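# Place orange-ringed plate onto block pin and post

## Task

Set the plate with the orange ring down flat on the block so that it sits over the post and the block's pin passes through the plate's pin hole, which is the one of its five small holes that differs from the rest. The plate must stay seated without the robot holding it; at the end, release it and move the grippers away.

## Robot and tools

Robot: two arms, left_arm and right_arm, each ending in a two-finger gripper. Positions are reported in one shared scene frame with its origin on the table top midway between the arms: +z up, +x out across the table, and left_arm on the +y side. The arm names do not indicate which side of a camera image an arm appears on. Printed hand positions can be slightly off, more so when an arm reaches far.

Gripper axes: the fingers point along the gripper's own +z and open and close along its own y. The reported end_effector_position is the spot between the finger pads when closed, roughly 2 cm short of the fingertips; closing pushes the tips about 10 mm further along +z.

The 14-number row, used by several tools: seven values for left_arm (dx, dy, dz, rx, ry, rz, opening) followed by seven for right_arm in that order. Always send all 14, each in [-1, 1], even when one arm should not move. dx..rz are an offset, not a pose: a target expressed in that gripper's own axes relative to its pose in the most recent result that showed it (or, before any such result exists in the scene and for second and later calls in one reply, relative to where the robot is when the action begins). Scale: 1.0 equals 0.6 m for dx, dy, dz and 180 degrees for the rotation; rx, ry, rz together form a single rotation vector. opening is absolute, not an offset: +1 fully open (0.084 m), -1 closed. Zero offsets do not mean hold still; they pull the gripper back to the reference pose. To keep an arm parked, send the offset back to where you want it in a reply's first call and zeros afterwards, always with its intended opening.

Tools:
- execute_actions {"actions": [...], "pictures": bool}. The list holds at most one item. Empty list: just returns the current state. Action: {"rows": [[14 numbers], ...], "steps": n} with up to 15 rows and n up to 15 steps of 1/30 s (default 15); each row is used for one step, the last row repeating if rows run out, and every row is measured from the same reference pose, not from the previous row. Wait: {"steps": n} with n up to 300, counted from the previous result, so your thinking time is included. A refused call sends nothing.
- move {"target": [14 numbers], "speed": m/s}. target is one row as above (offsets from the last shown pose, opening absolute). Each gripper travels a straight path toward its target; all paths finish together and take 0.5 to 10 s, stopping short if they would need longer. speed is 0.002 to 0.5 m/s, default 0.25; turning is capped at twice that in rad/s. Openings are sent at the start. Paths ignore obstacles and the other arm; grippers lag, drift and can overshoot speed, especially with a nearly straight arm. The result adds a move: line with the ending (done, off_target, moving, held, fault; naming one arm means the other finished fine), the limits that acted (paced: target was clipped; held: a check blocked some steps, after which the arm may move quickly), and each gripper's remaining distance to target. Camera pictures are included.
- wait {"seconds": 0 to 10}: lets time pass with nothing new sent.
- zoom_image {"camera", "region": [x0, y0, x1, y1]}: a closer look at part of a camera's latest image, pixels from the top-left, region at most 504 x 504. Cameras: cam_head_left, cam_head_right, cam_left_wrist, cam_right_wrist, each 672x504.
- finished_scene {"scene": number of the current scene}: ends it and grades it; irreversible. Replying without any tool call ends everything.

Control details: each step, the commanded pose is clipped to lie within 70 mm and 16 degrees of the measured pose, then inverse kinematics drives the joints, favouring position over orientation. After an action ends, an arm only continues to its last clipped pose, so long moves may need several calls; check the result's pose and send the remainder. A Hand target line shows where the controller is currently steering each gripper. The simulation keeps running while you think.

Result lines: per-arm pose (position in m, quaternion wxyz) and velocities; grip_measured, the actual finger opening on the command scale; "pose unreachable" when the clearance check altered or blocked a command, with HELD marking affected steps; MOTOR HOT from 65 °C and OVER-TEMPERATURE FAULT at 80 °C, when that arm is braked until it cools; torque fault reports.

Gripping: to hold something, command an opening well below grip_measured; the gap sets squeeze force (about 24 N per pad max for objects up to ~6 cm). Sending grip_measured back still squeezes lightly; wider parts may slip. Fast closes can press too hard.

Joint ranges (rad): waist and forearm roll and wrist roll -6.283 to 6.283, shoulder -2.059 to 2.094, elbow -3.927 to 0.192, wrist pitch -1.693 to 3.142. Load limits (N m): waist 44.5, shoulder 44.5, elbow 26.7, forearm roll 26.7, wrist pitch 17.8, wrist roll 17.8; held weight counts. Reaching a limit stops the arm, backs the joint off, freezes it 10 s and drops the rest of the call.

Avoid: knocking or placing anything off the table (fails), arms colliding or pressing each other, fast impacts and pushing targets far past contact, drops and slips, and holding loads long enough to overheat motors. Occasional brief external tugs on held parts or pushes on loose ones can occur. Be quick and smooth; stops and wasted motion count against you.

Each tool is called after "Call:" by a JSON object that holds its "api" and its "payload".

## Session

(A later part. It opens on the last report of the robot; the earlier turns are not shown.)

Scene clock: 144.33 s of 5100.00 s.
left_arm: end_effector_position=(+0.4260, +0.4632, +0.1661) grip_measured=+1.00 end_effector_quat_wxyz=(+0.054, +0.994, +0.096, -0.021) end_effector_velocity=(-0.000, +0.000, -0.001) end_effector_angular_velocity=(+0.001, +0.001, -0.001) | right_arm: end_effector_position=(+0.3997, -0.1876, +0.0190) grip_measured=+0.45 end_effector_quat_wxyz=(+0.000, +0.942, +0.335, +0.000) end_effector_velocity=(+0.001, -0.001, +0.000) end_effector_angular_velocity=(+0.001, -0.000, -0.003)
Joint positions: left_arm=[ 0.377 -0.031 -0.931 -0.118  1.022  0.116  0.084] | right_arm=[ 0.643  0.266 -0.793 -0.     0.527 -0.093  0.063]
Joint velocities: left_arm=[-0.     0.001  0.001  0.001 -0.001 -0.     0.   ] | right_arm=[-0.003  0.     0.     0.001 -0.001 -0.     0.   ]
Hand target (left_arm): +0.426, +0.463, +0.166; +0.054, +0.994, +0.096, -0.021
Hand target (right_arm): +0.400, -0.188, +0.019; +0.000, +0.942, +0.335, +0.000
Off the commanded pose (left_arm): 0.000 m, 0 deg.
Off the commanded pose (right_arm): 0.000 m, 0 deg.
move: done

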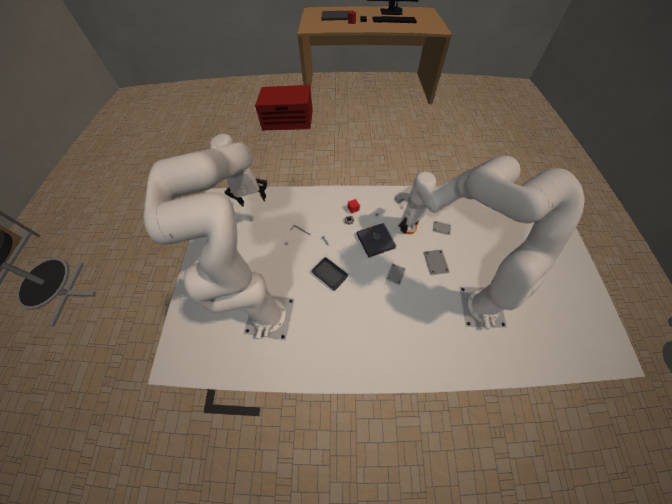

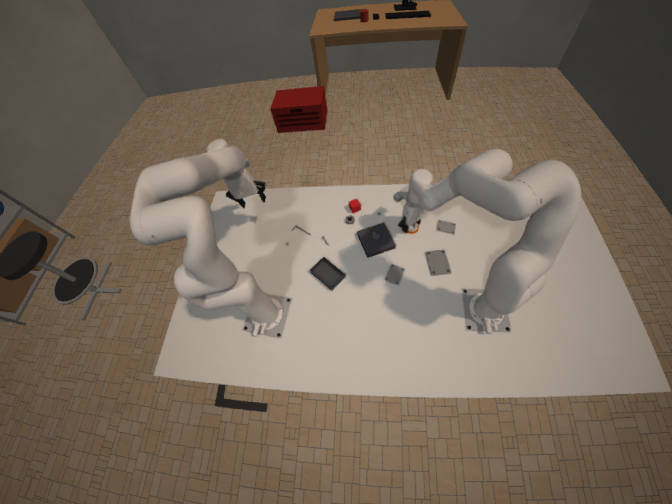

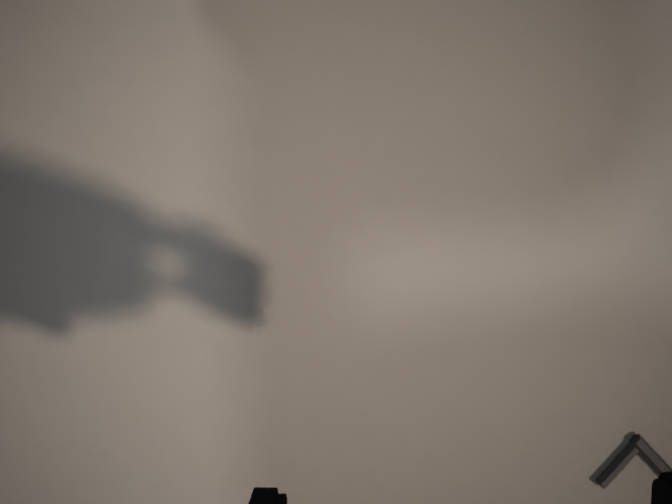

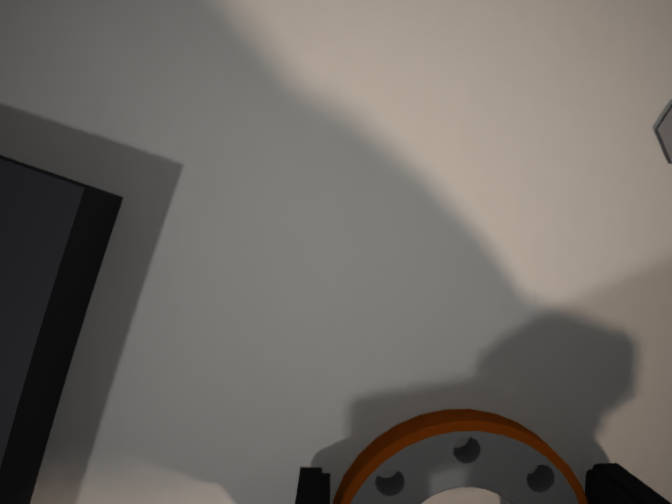

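Call:
{"api": "move", "payload": {"target": [0,0,0,0,0,0,1,0,0,-0.11,0,0,0,-0.4], "speed": 0.08}}

Call:
{"api": "move", "payload": {"target": [0,0,0,0,0,0,1,0.07309,-0.26834,0.008,0,0,0.1022,-0.4], "speed": 0.1}}

Call:
{"api": "wait", "payload": {"seconds": 0.6}}

Scene clock: 149.63 s of 5100.00 s.
left_arm: end_effector_position=(+0.4260, +0.4632, +0.1661) grip_measured=+1.00 end_effector_quat_wxyz=(+0.054, +0.994, +0.096, -0.021) end_effector_velocity=(-0.000, -0.000, -0.000) end_effector_angular_velocity=(-0.000, +0.002, -0.000) | right_arm: end_effector_position=(+0.3997, -0.1877, +0.0844) grip_measured=+0.45 end_effector_quat_wxyz=(+0.000, +0.942, +0.335, -0.000) end_effector_velocity=(-0.000, -0.000, +0.002) end_effector_angular_velocity=(-0.001, +0.001, -0.001)
Joint positions: left_arm=[ 0.377 -0.031 -0.931 -0.118  1.022  0.116  0.084] | right_arm=[ 0.643  0.105 -0.818 -0.     0.713 -0.093  0.063]
Joint velocities: left_arm=[-0.     0.     0.001  0.     0.001 -0.    -0.   ] | right_arm=[-0.    -0.005 -0.002 -0.001  0.01   0.001  0.   ]
Hand target (left_arm): +0.426, +0.463, +0.166; +0.054, +0.994, +0.096, -0.021
Hand target (right_arm): +0.400, -0.188, +0.085; +0.000, +0.942, +0.335, +0.000
Off the commanded pose (left_arm): 0.000 m, 0 deg.
Off the commanded pose (right_arm): 0.001 m, 0 deg.
After step 90, 1.13 s passed at rest.
move: done

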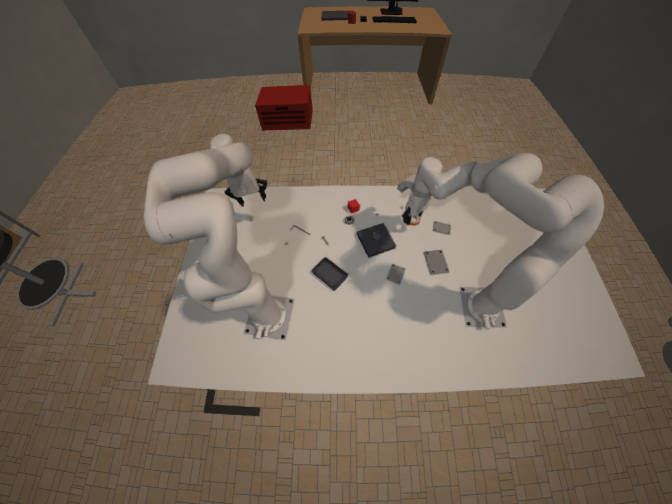

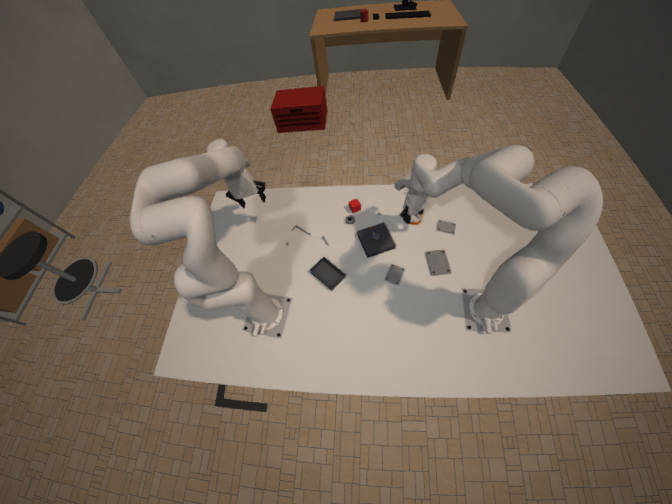

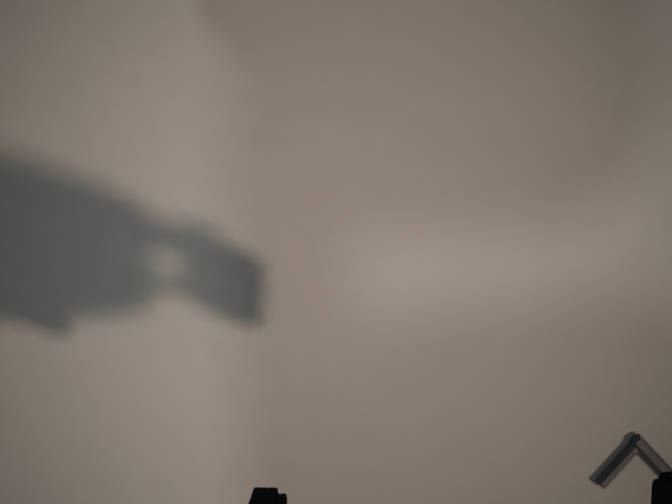

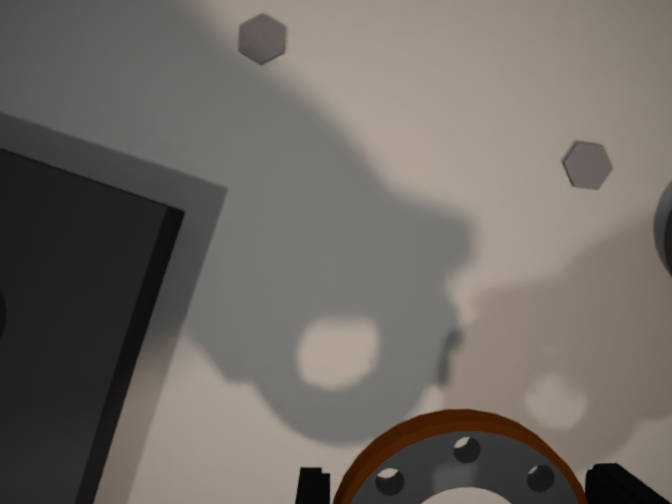

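Scene clock: 151.70 s of 5100.00 s.
left_arm: end_effector_position=(+0.4260, +0.4632, +0.1661) grip_measured=+1.00 end_effector_quat_wxyz=(+0.054, +0.994, +0.096, -0.021) end_effector_velocity=(-0.001, +0.001, -0.001) end_effector_angular_velocity=(+0.000, +0.003, +0.000) | right_arm: end_effector_position=(+0.3326, -0.0354, +0.0795) grip_measured=+0.45 end_effector_quat_wxyz=(+0.000, +0.984, +0.180, +0.000) end_effector_velocity=(-0.001, +0.002, -0.000) end_effector_angular_velocity=(+0.000, -0.000, -0.006)
Joint positions: left_arm=[ 0.377 -0.031 -0.931 -0.118  1.022  0.116  0.084] | right_arm=[ 0.978  0.28  -1.04  -0.001  0.761  0.564  0.063]
Joint velocities: left_arm=[0.002 0.002 0.    0.001 0.001 0.001 0.   ] | right_arm=[ 0.004  0.004 -0.006 -0.     0.001  0.01  -0.   ]
Hand target (left_arm): +0.426, +0.463, +0.166; +0.054, +0.994, +0.096, -0.021
Hand target (right_arm): +0.332, -0.035, +0.079; +0.000, +0.984, +0.180, +0.000
Off the commanded pose (left_arm): 0.000 m, 0 deg.
Off the commanded pose (right_arm): 0.001 m, 0 deg.
move: done

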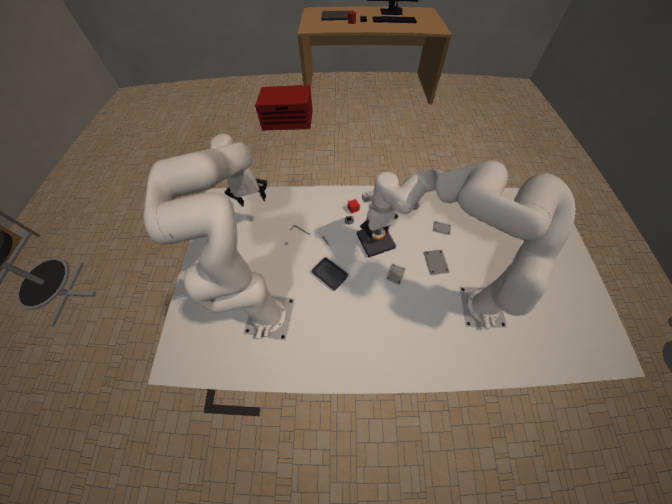

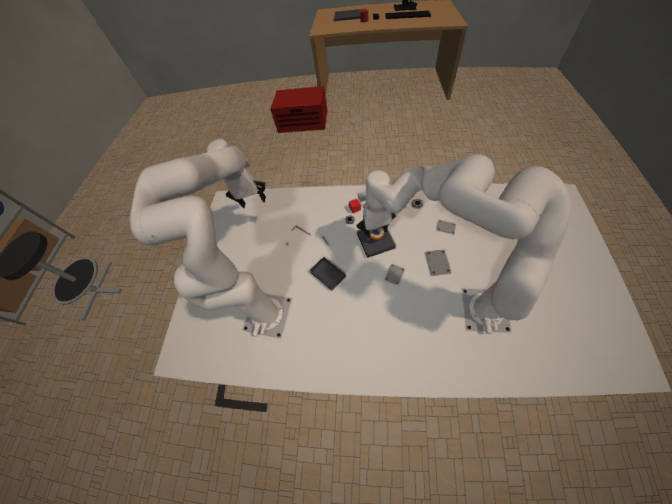

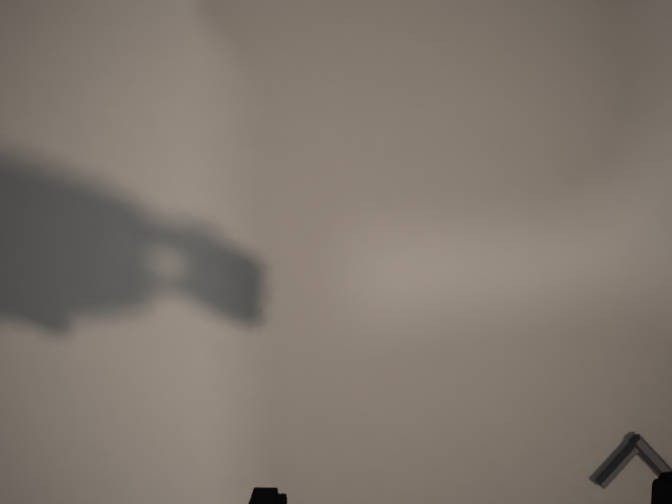

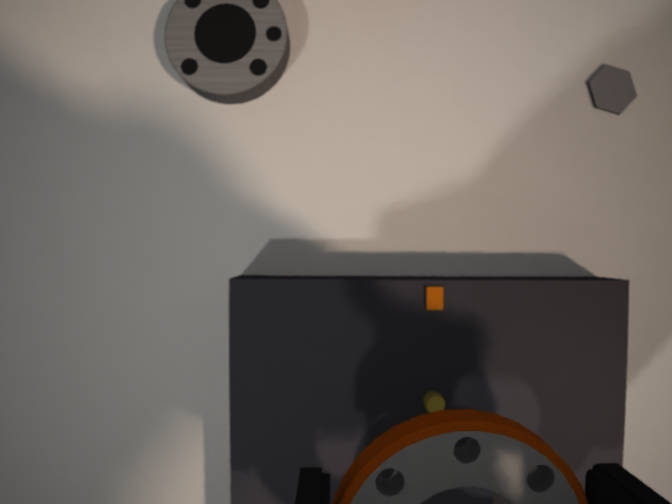

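Scene clock: 152.30 s of 5100.00 s.
left_arm: end_effector_position=(+0.4260, +0.4632, +0.1661) grip_measured=+1.00 end_effector_quat_wxyz=(+0.054, +0.994, +0.096, -0.021) end_effector_velocity=(-0.001, -0.001, -0.000) end_effector_angular_velocity=(-0.001, +0.001, -0.001) | right_arm: end_effector_position=(+0.3324, -0.0351, +0.0795) grip_measured=+0.45 end_effector_quat_wxyz=(+0.000, +0.984, +0.180, +0.000) end_effector_velocity=(-0.000, +0.000, -0.000) end_effector_angular_velocity=(+0.001, +0.000, -0.000)
Joint positions: left_arm=[ 0.377 -0.031 -0.931 -0.118  1.022  0.116  0.084] | right_arm=[ 0.979  0.28  -1.041 -0.001  0.761  0.565  0.063]
Joint velocities: left_arm=[-0.    -0.001  0.002 -0.001  0.001  0.001  0.   ] | right_arm=[ 0.     0.     0.     0.001 -0.001 -0.    -0.   ]
Hand target (left_arm): +0.426, +0.463, +0.166; +0.054, +0.994, +0.096, -0.021
Hand target (right_arm): +0.332, -0.035, +0.079; +0.000, +0.984, +0.180, +0.000
Off the commanded pose (left_arm): 0.000 m, 0 deg.
Off the commanded pose (right_arm): 0.000 m, 0 deg.
Steps of this call (steps 1 to 18: nothing new was sent). Readings (end_effector_position):
1: left_arm (+0.4260, +0.4632, +0.1661) | right_arm (+0.3326, -0.0353, +0.0795)
2: left_arm (+0.4260, +0.4632, +0.1661) | right_arm (+0.3325, -0.0353, +0.0795)
4: left_arm (+0.4260, +0.4632, +0.1661) | right_arm (+0.3325, -0.0352, +0.0795)
8: left_arm (+0.4260, +0.4632, +0.1661) | right_arm (+0.3324, -0.0351, +0.0795)
18: the state above

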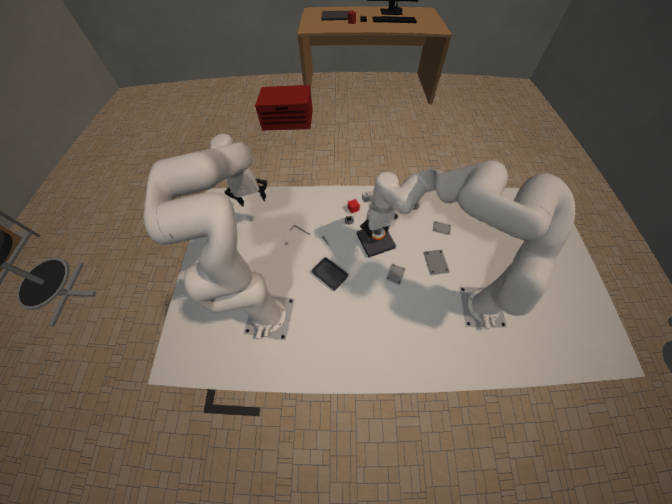

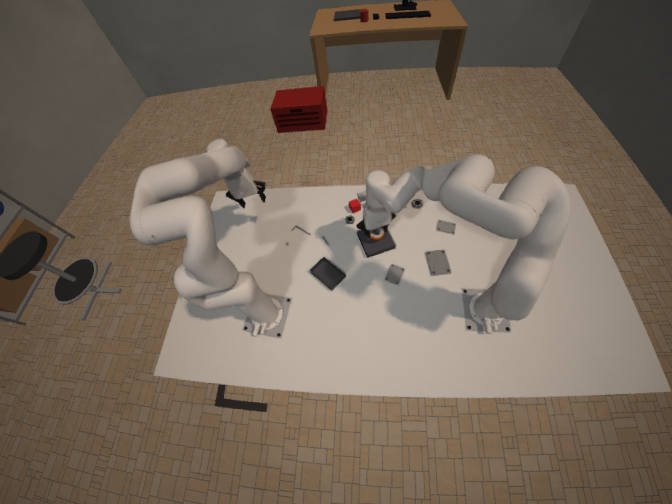

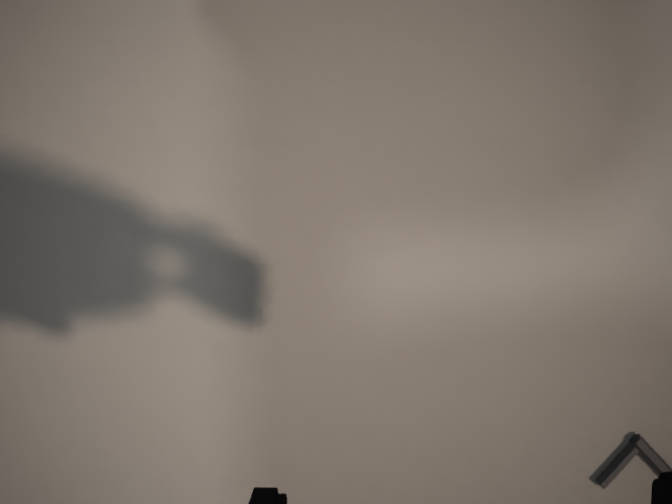

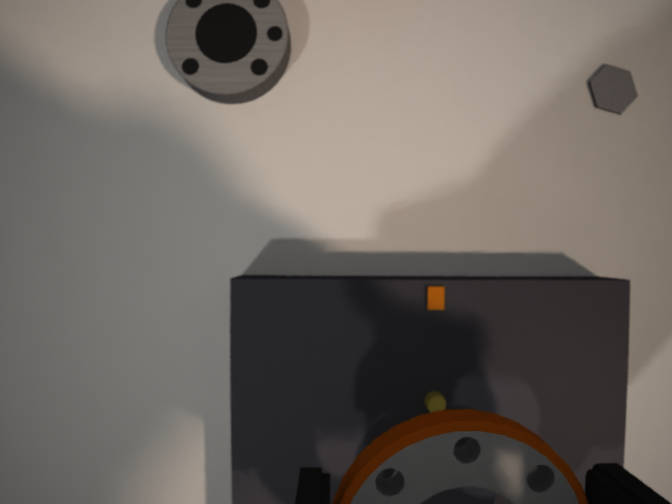

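Call:
{"api": "move", "payload": {"target": [0,0,0,0,0,0,1,-0.00025,-0.00027,0.02,0,0,0,-0.4], "speed": 0.02}}

Call:
{"api": "wait", "payload": {"seconds": 0.4}}

Call:
{"api": "move", "payload": {"target": [0,0,0,0,0,0,1,0,0,0.018,0,0,0,-0.4], "speed": 0.006}}

Call:
{"api": "wait", "payload": {"seconds": 0.6}}

Scene clock: 157.00 s of 5100.00 s.
left_arm: end_effector_position=(+0.4260, +0.4632, +0.1661) grip_measured=+1.00 end_effector_quat_wxyz=(+0.054, +0.994, +0.096, -0.021) end_effector_velocity=(-0.000, -0.000, -0.001) end_effector_angular_velocity=(-0.002, +0.002, +0.001) | right_arm: end_effector_position=(+0.3322, -0.0350, +0.0676) grip_measured=+0.45 end_effector_quat_wxyz=(+0.000, +0.984, +0.180, +0.000) end_effector_velocity=(+0.000, +0.001, +0.000) end_effector_angular_velocity=(+0.004, -0.002, +0.002)
Joint positions: left_arm=[ 0.377 -0.031 -0.931 -0.118  1.022  0.116  0.084] | right_arm=[ 0.979  0.303 -1.034 -0.001  0.731  0.565  0.063]
Joint velocities: left_arm=[ 0.     0.002  0.001 -0.001  0.     0.     0.   ] | right_arm=[ 0.001  0.001 -0.     0.001 -0.004 -0.001 -0.   ]
Hand target (left_arm): +0.426, +0.463, +0.166; +0.054, +0.994, +0.096, -0.021
Hand target (right_arm): +0.332, -0.035, +0.067; +0.000, +0.984, +0.180, +0.000
Off the commanded pose (left_arm): 0.000 m, 0 deg.
Off the commanded pose (right_arm): 0.000 m, 0 deg.
After step 90, 0.83 s passed at rest.
move: done

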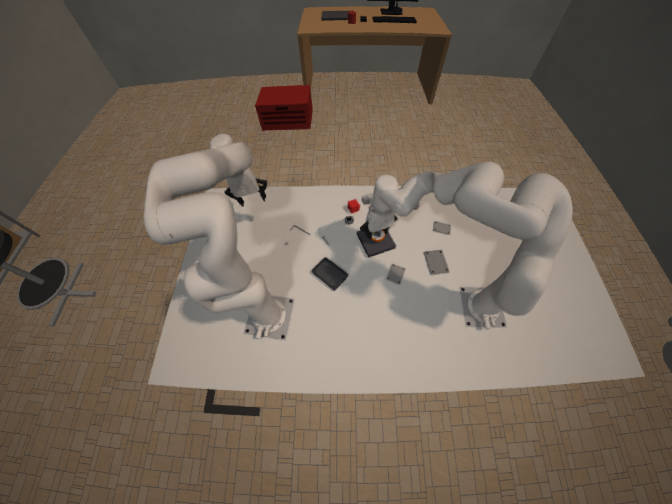

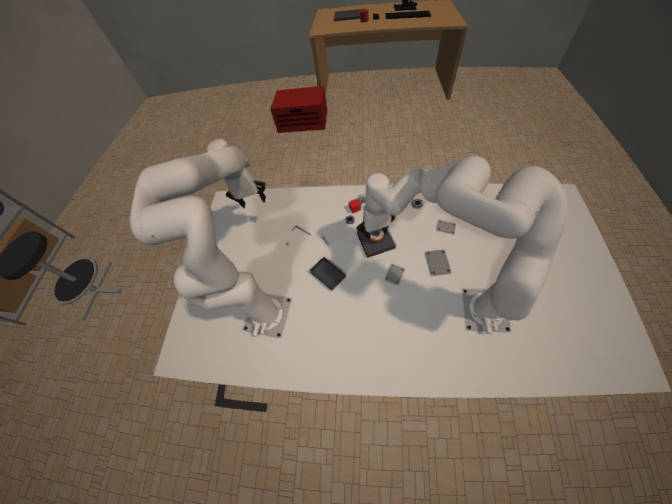

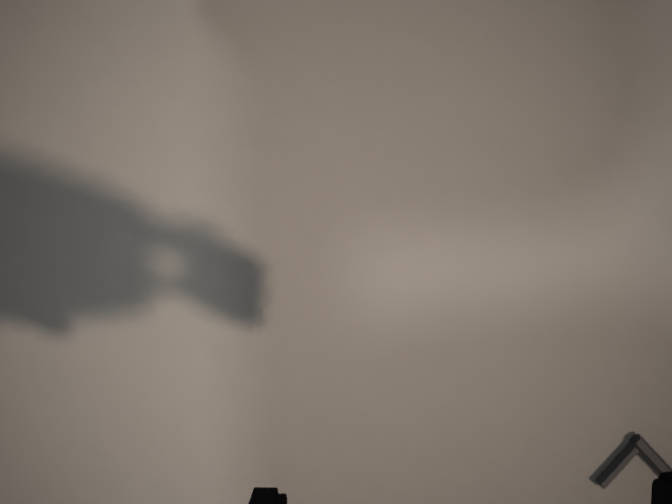

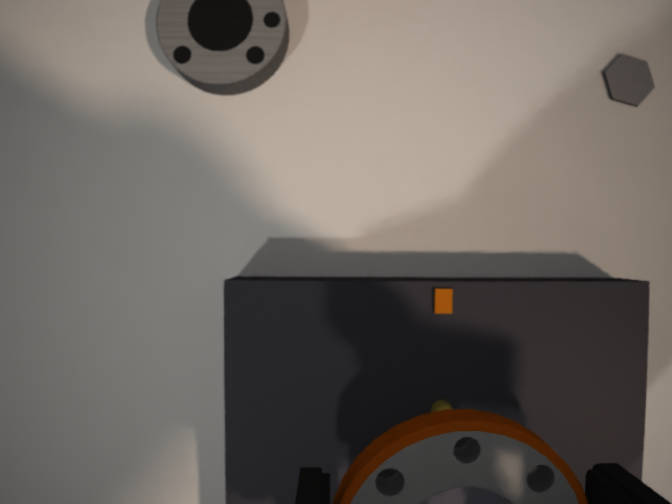

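Scene clock: 157.40 s of 5100.00 s.
left_arm: end_effector_position=(+0.4260, +0.4632, +0.1661) grip_measured=+1.00 end_effector_quat_wxyz=(+0.054, +0.994, +0.096, -0.021) end_effector_velocity=(-0.000, +0.001, +0.000) end_effector_angular_velocity=(+0.001, -0.000, +0.000) | right_arm: end_effector_position=(+0.3322, -0.0350, +0.0675) grip_measured=+0.45 end_effector_quat_wxyz=(+0.000, +0.984, +0.180, +0.000) end_effector_velocity=(-0.001, +0.000, -0.000) end_effector_angular_velocity=(-0.000, +0.001, +0.000)
Joint positions: left_arm=[ 0.377 -0.031 -0.931 -0.118  1.022  0.116  0.084] | right_arm=[ 0.979  0.304 -1.034 -0.001  0.73   0.565  0.063]
Joint velocities: left_arm=[ 0.001 -0.001  0.     0.002  0.    -0.    -0.   ] | right_arm=[ 0.002 -0.     0.     0.001  0.001  0.001 -0.   ]
Hand target (left_arm): +0.426, +0.463, +0.166; +0.054, +0.994, +0.096, -0.021
Hand target (right_arm): +0.332, -0.035, +0.067; +0.000, +0.984, +0.180, +0.000
Off the commanded pose (left_arm): 0.000 m, 0 deg.
Off the commanded pose (right_arm): 0.000 m, 0 deg.
Steps of this call (steps 1 to 12: nothing new was sent). Readings (end_effector_position):
1: left_arm (+0.4260, +0.4632, +0.1661) | right_arm (+0.3322, -0.0350, +0.0676)
2: left_arm (+0.4260, +0.4632, +0.1661) | right_arm (+0.3322, -0.0349, +0.0676)
4: left_arm (+0.4260, +0.4632, +0.1661) | right_arm (+0.3322, -0.0350, +0.0676)
8: left_arm (+0.4260, +0.4632, +0.1661) | right_arm (+0.3322, -0.0350, +0.0675)
12: the state above

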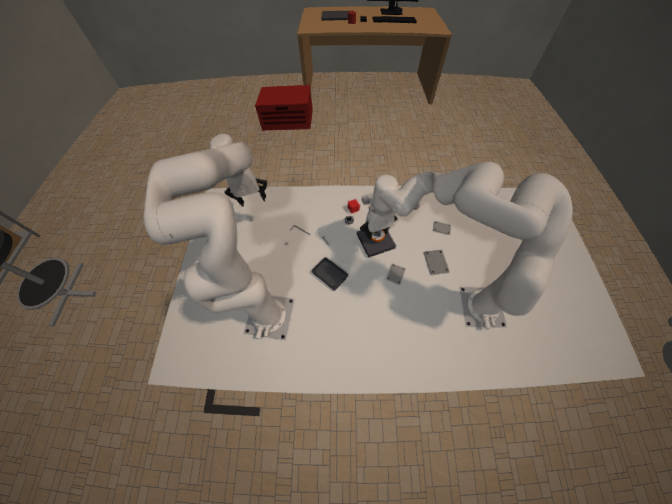

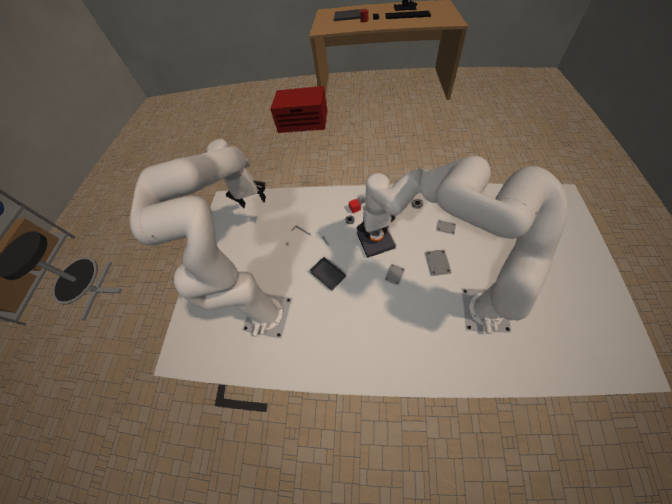

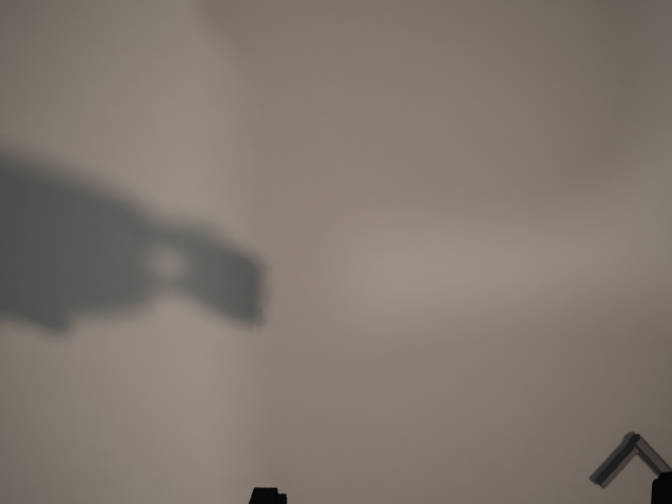

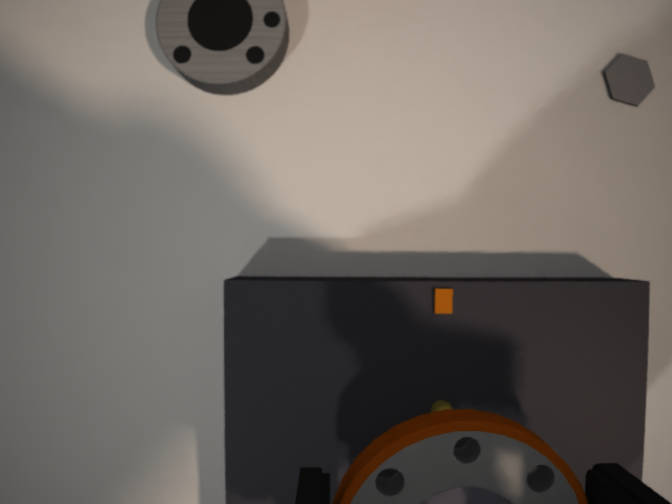

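Scene clock: 159.43 s of 5100.00 s.
left_arm: end_effector_position=(+0.4260, +0.4632, +0.1661) grip_measured=+1.00 end_effector_quat_wxyz=(+0.054, +0.994, +0.096, -0.021) end_effector_velocity=(+0.000, -0.000, +0.000) end_effector_angular_velocity=(+0.001, -0.001, -0.001) | right_arm: end_effector_position=(+0.3324, -0.0349, +0.0574) grip_measured=+0.45 end_effector_quat_wxyz=(+0.000, +0.984, +0.180, +0.000) end_effector_velocity=(+0.001, -0.000, -0.001) end_effector_angular_velocity=(+0.001, -0.001, -0.002)
Joint positions: left_arm=[ 0.377 -0.031 -0.931 -0.118  1.022  0.116  0.084] | right_arm=[ 0.979  0.325 -1.029 -0.001  0.704  0.565  0.063]
Joint velocities: left_arm=[-0.001 -0.    -0.001  0.001 -0.    -0.001  0.   ] | right_arm=[-0.002  0.002  0.001  0.    -0.004 -0.     0.   ]
Hand target (left_arm): +0.426, +0.463, +0.166; +0.054, +0.994, +0.096, -0.021
Hand target (right_arm): +0.332, -0.035, +0.057; +0.000, +0.984, +0.180, +0.000
Off the commanded pose (left_arm): 0.000 m, 0 deg.
Off the commanded pose (right_arm): 0.001 m, 0 deg.
move: done

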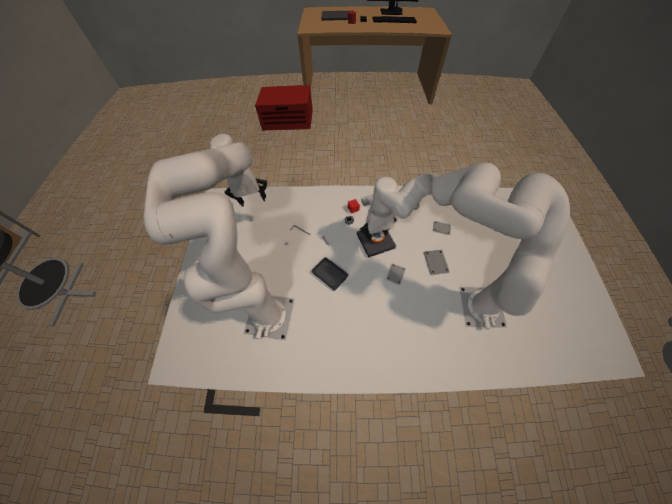

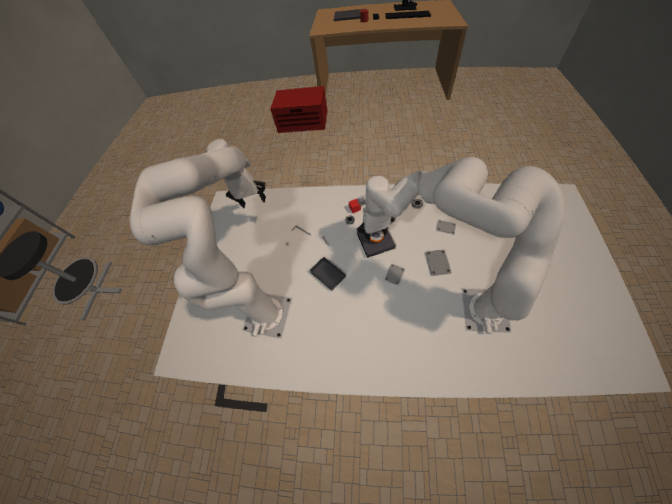

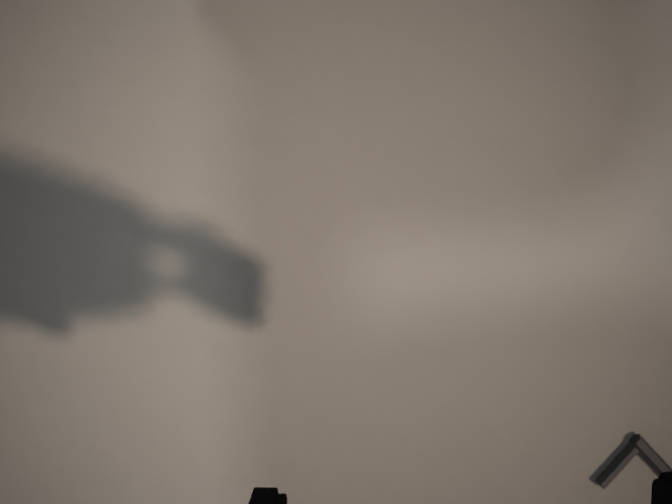

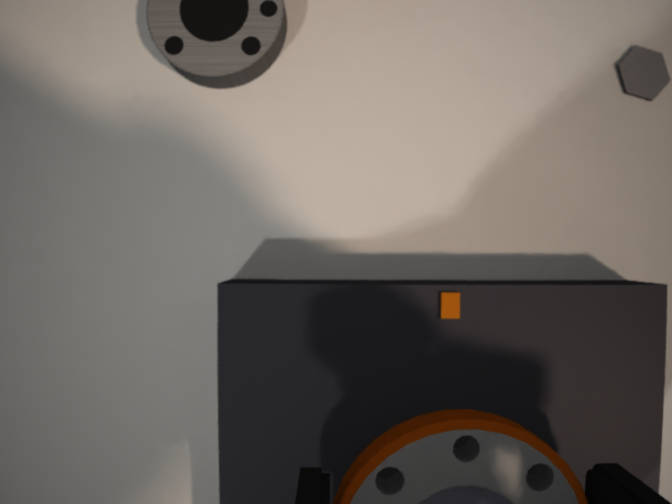

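Scene clock: 160.03 s of 5100.00 s.
left_arm: end_effector_position=(+0.4260, +0.4632, +0.1661) grip_measured=+1.00 end_effector_quat_wxyz=(+0.054, +0.994, +0.096, -0.021) end_effector_velocity=(-0.000, +0.000, -0.000) end_effector_angular_velocity=(-0.000, +0.002, +0.000) | right_arm: end_effector_position=(+0.3321, -0.0351, +0.0564) grip_measured=+0.45 end_effector_quat_wxyz=(+0.001, +0.984, +0.180, -0.000) end_effector_velocity=(-0.000, -0.000, +0.002) end_effector_angular_velocity=(-0.000, +0.001, -0.001)
Joint positions: left_arm=[ 0.377 -0.031 -0.931 -0.118  1.022  0.116  0.084] | right_arm=[ 0.979  0.326 -1.029 -0.001  0.703  0.565  0.063]
Joint velocities: left_arm=[ 0.     0.001 -0.     0.     0.001 -0.    -0.   ] | right_arm=[ 0.    -0.004 -0.     0.001  0.004  0.     0.   ]
Hand target (left_arm): +0.426, +0.463, +0.166; +0.054, +0.994, +0.096, -0.021
Hand target (right_arm): +0.332, -0.035, +0.057; +0.000, +0.984, +0.180, +0.000
Off the commanded pose (left_arm): 0.000 m, 0 deg.
Off the commanded pose (right_arm): 0.000 m, 0 deg.
Steps of this call (steps 1 to 18: nothing new was sent). Readings (end_effector_position):
1: left_arm (+0.4260, +0.4632, +0.1661) | right_arm (+0.3324, -0.0349, +0.0574)
2: left_arm (+0.4260, +0.4632, +0.1661) | right_arm (+0.3325, -0.0349, +0.0573)
4: left_arm (+0.4260, +0.4632, +0.1661) | right_arm (+0.3325, -0.0349, +0.0573)
8: left_arm (+0.4260, +0.4632, +0.1661) | right_arm (+0.3320, -0.0352, +0.0561)
18: the state above

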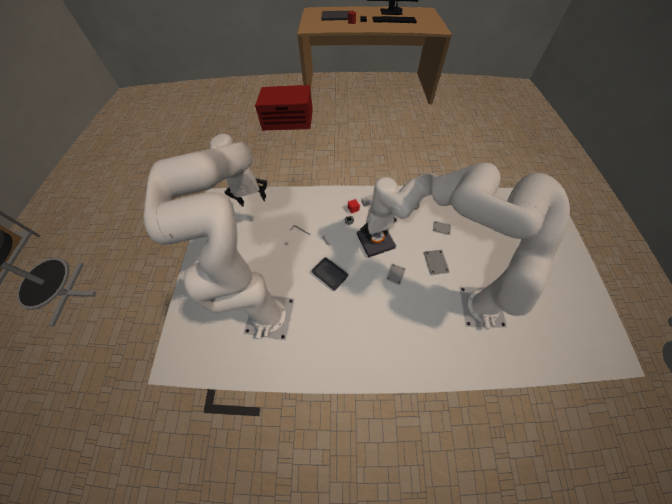

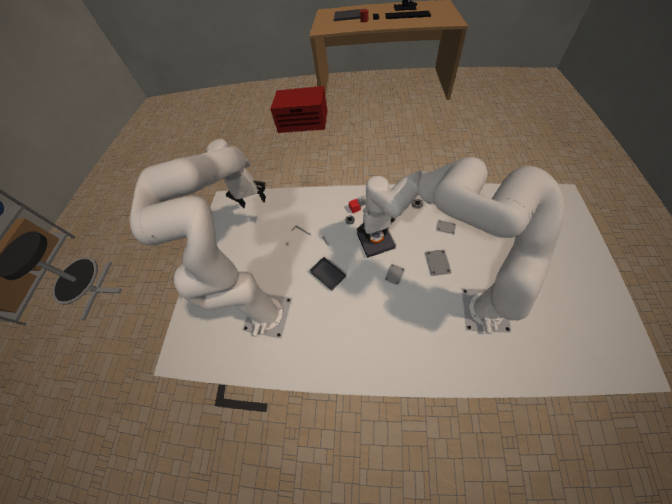

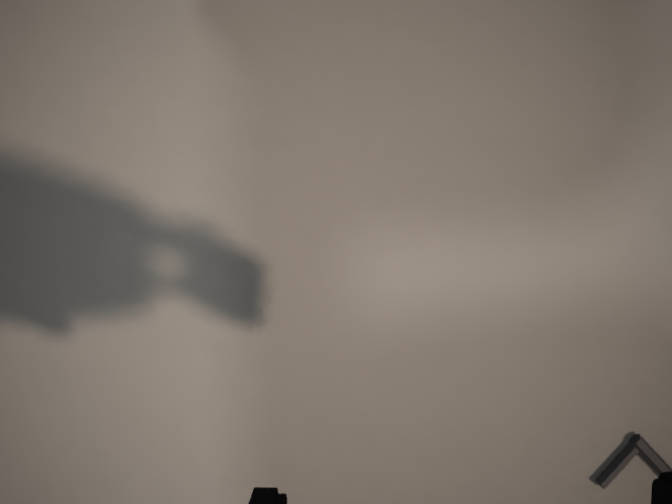

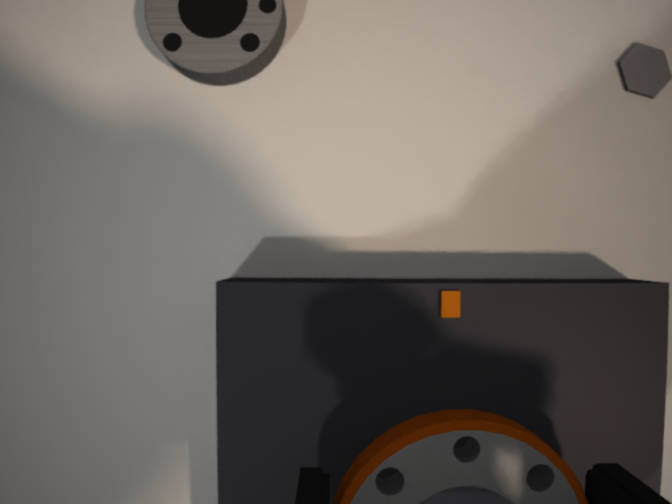

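Call:
{"api": "move", "payload": {"target": [0,0,0,0,0,0,1,0.0002,-0.0001,0.0155,0,0,0,-0.4], "speed": 0.006}}

Call:
{"api": "zoom_image", "payload": {"camera": "cam_right_wrist", "region": [300, 380, 632, 504]}}

Scene clock: 165.17 s of 5100.00 s.
left_arm: end_effector_position=(+0.4260, +0.4632, +0.1661) grip_measured=+1.00 end_effector_quat_wxyz=(+0.054, +0.994, +0.096, -0.021) end_effector_velocity=(-0.000, +0.000, +0.000) end_effector_angular_velocity=(-0.001, -0.000, +0.001) | right_arm: end_effector_position=(+0.3322, -0.0352, +0.0470) grip_measured=+0.45 end_effector_quat_wxyz=(+0.001, +0.984, +0.180, -0.000) end_effector_velocity=(+0.000, +0.000, -0.000) end_effector_angular_velocity=(+0.002, -0.000, -0.001)
Joint positions: left_arm=[ 0.377 -0.031 -0.931 -0.118  1.022  0.116  0.084] | right_arm=[ 0.979  0.346 -1.026 -0.001  0.68   0.565  0.063]
Joint velocities: left_arm=[ 0.001 -0.001  0.001 -0.001 -0.     0.001  0.   ] | right_arm=[-0.     0.001 -0.     0.001 -0.002 -0.     0.   ]
Hand target (left_arm): +0.426, +0.463, +0.166; +0.054, +0.994, +0.096, -0.021
Hand target (right_arm): +0.332, -0.035, +0.047; +0.001, +0.984, +0.180, -0.000
Off the commanded pose (left_arm): 0.000 m, 0 deg.
Off the commanded pose (right_arm): 0.000 m, 0 deg.
After step 90, 0.30 s passed at rest.
move: done

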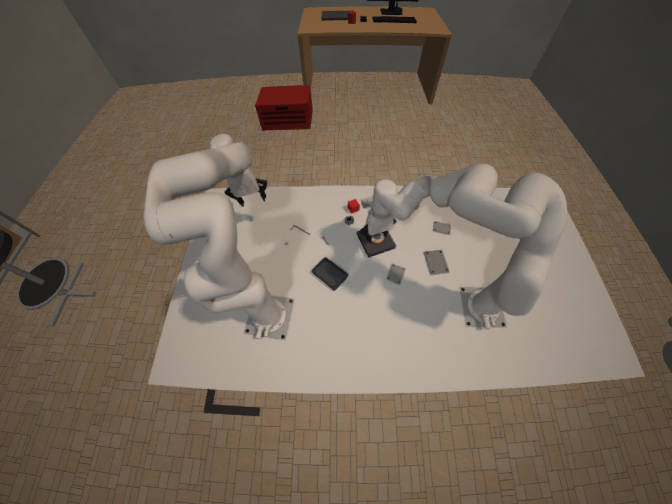

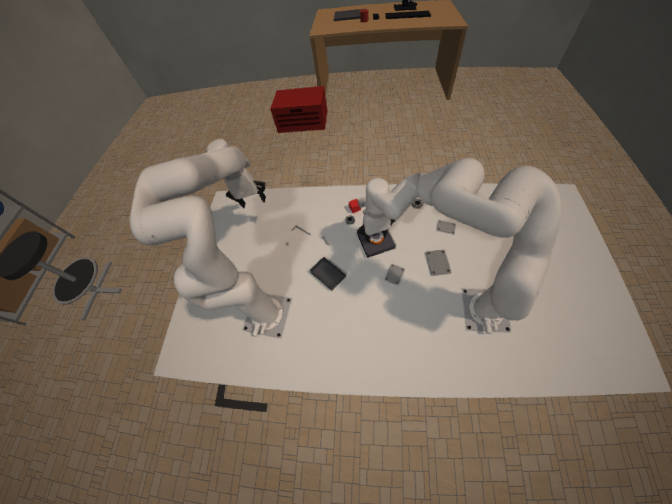

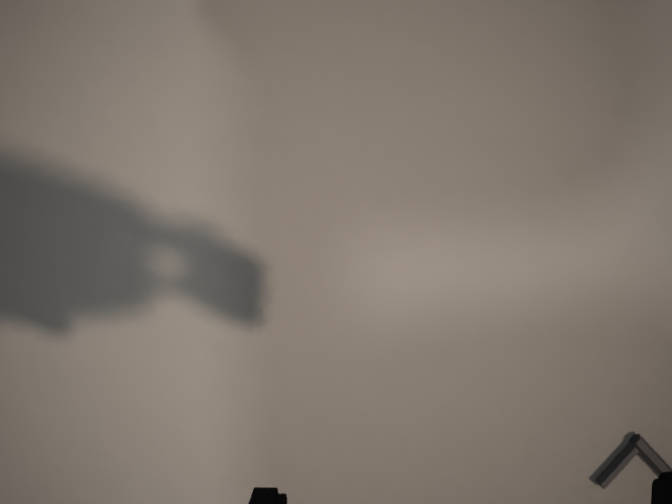

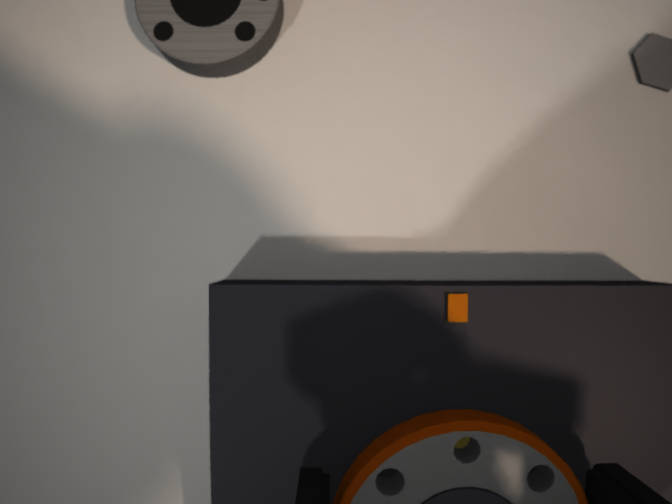

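Region (300, 380, 632, 504) of cam_right_wrist's 672x504 image, scaled by 1.518, with more detail than that image has; it fills the top 188 rows of this view, and the rest is white.

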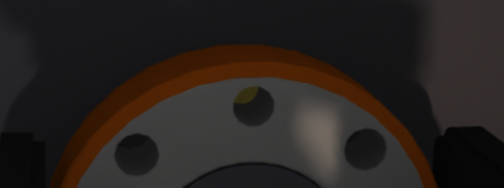

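Call:
{"api": "move", "payload": {"target": [0,0,0,0,0,0,1,0,0,0.009,0,0,0,-0.4], "speed": 0.005}}

Call:
{"api": "zoom_image", "payload": {"camera": "cam_right_wrist", "region": [300, 380, 632, 504]}}

Scene clock: 168.07 s of 5100.00 s.
left_arm: end_effector_position=(+0.4260, +0.4632, +0.1661) grip_measured=+1.00 end_effector_quat_wxyz=(+0.054, +0.994, +0.096, -0.021) end_effector_velocity=(-0.000, -0.000, +0.000) end_effector_angular_velocity=(+0.001, +0.000, -0.001) | right_arm: end_effector_position=(+0.3323, -0.0350, +0.0427) grip_measured=+0.45 end_effector_quat_wxyz=(+0.000, +0.984, +0.179, +0.000) end_effector_velocity=(-0.000, -0.000, -0.001) end_effector_angular_velocity=(-0.003, -0.001, +0.003)
Joint positions: left_arm=[ 0.377 -0.031 -0.931 -0.118  1.022  0.116  0.084] | right_arm=[ 0.979  0.356 -1.024 -0.001  0.669  0.565  0.063]
Joint velocities: left_arm=[-0.001 -0.001  0.     0.001  0.001 -0.    -0.   ] | right_arm=[ 0.001  0.003 -0.    -0.004 -0.     0.001  0.   ]
Hand target (left_arm): +0.426, +0.463, +0.166; +0.054, +0.994, +0.096, -0.021
Hand target (right_arm): +0.332, -0.035, +0.042; +0.001, +0.984, +0.180, -0.000
Off the commanded pose (left_arm): 0.000 m, 0 deg.
Off the commanded pose (right_arm): 0.001 m, 0 deg.
move: done

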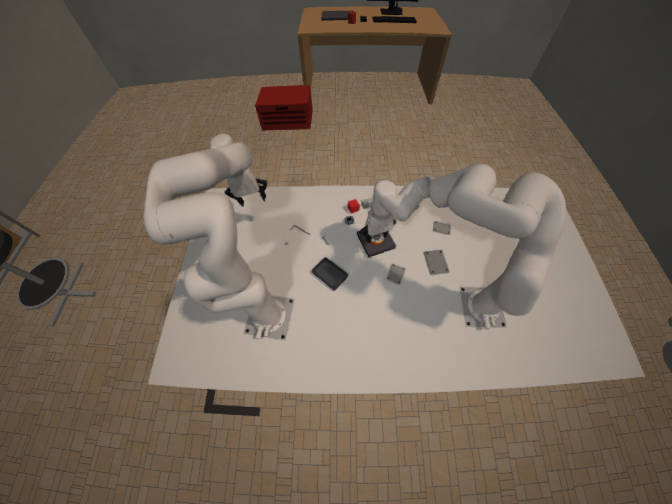

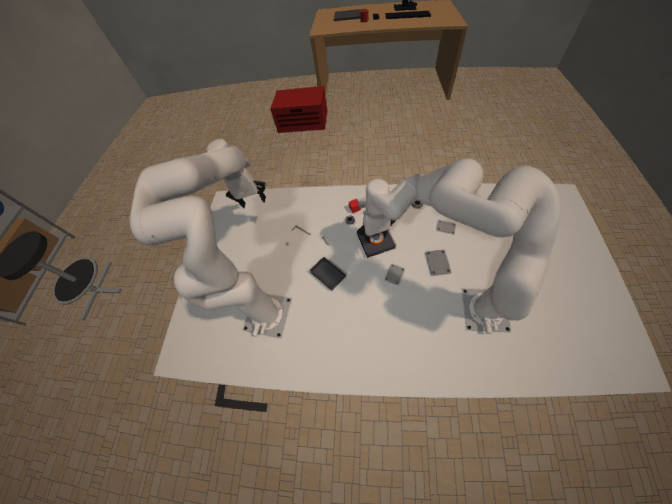

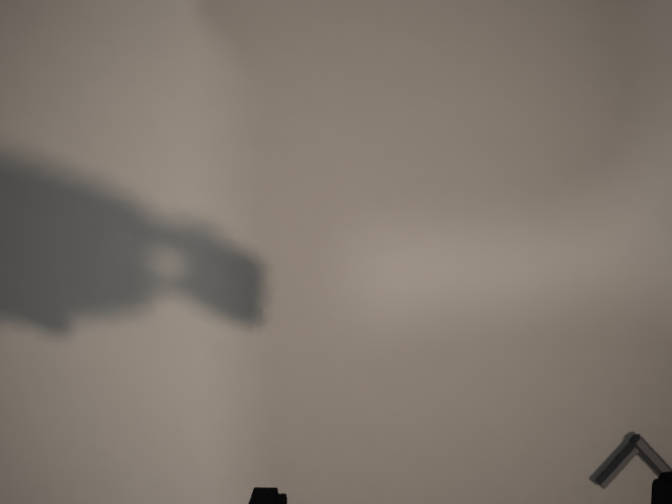

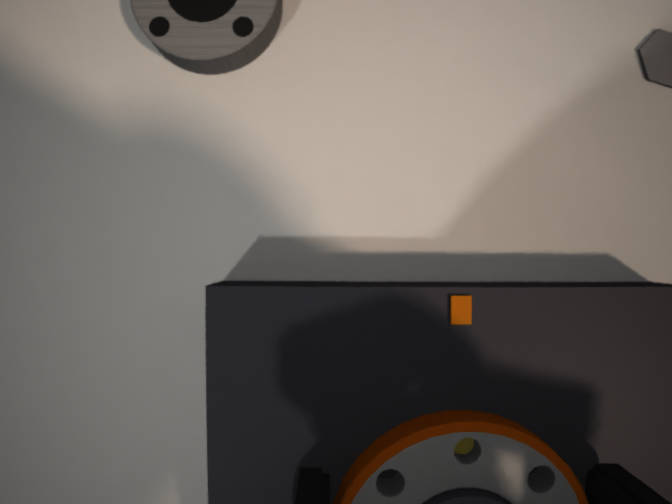

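Region (300, 380, 632, 504) of cam_right_wrist's 672x504 image, scaled by 1.518, with more detail than that image has; it fills the top 188 rows of this view, and the rest is white.

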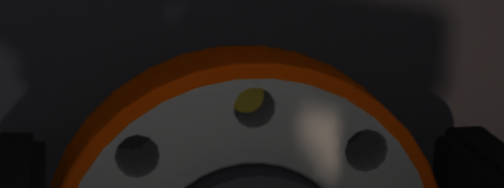

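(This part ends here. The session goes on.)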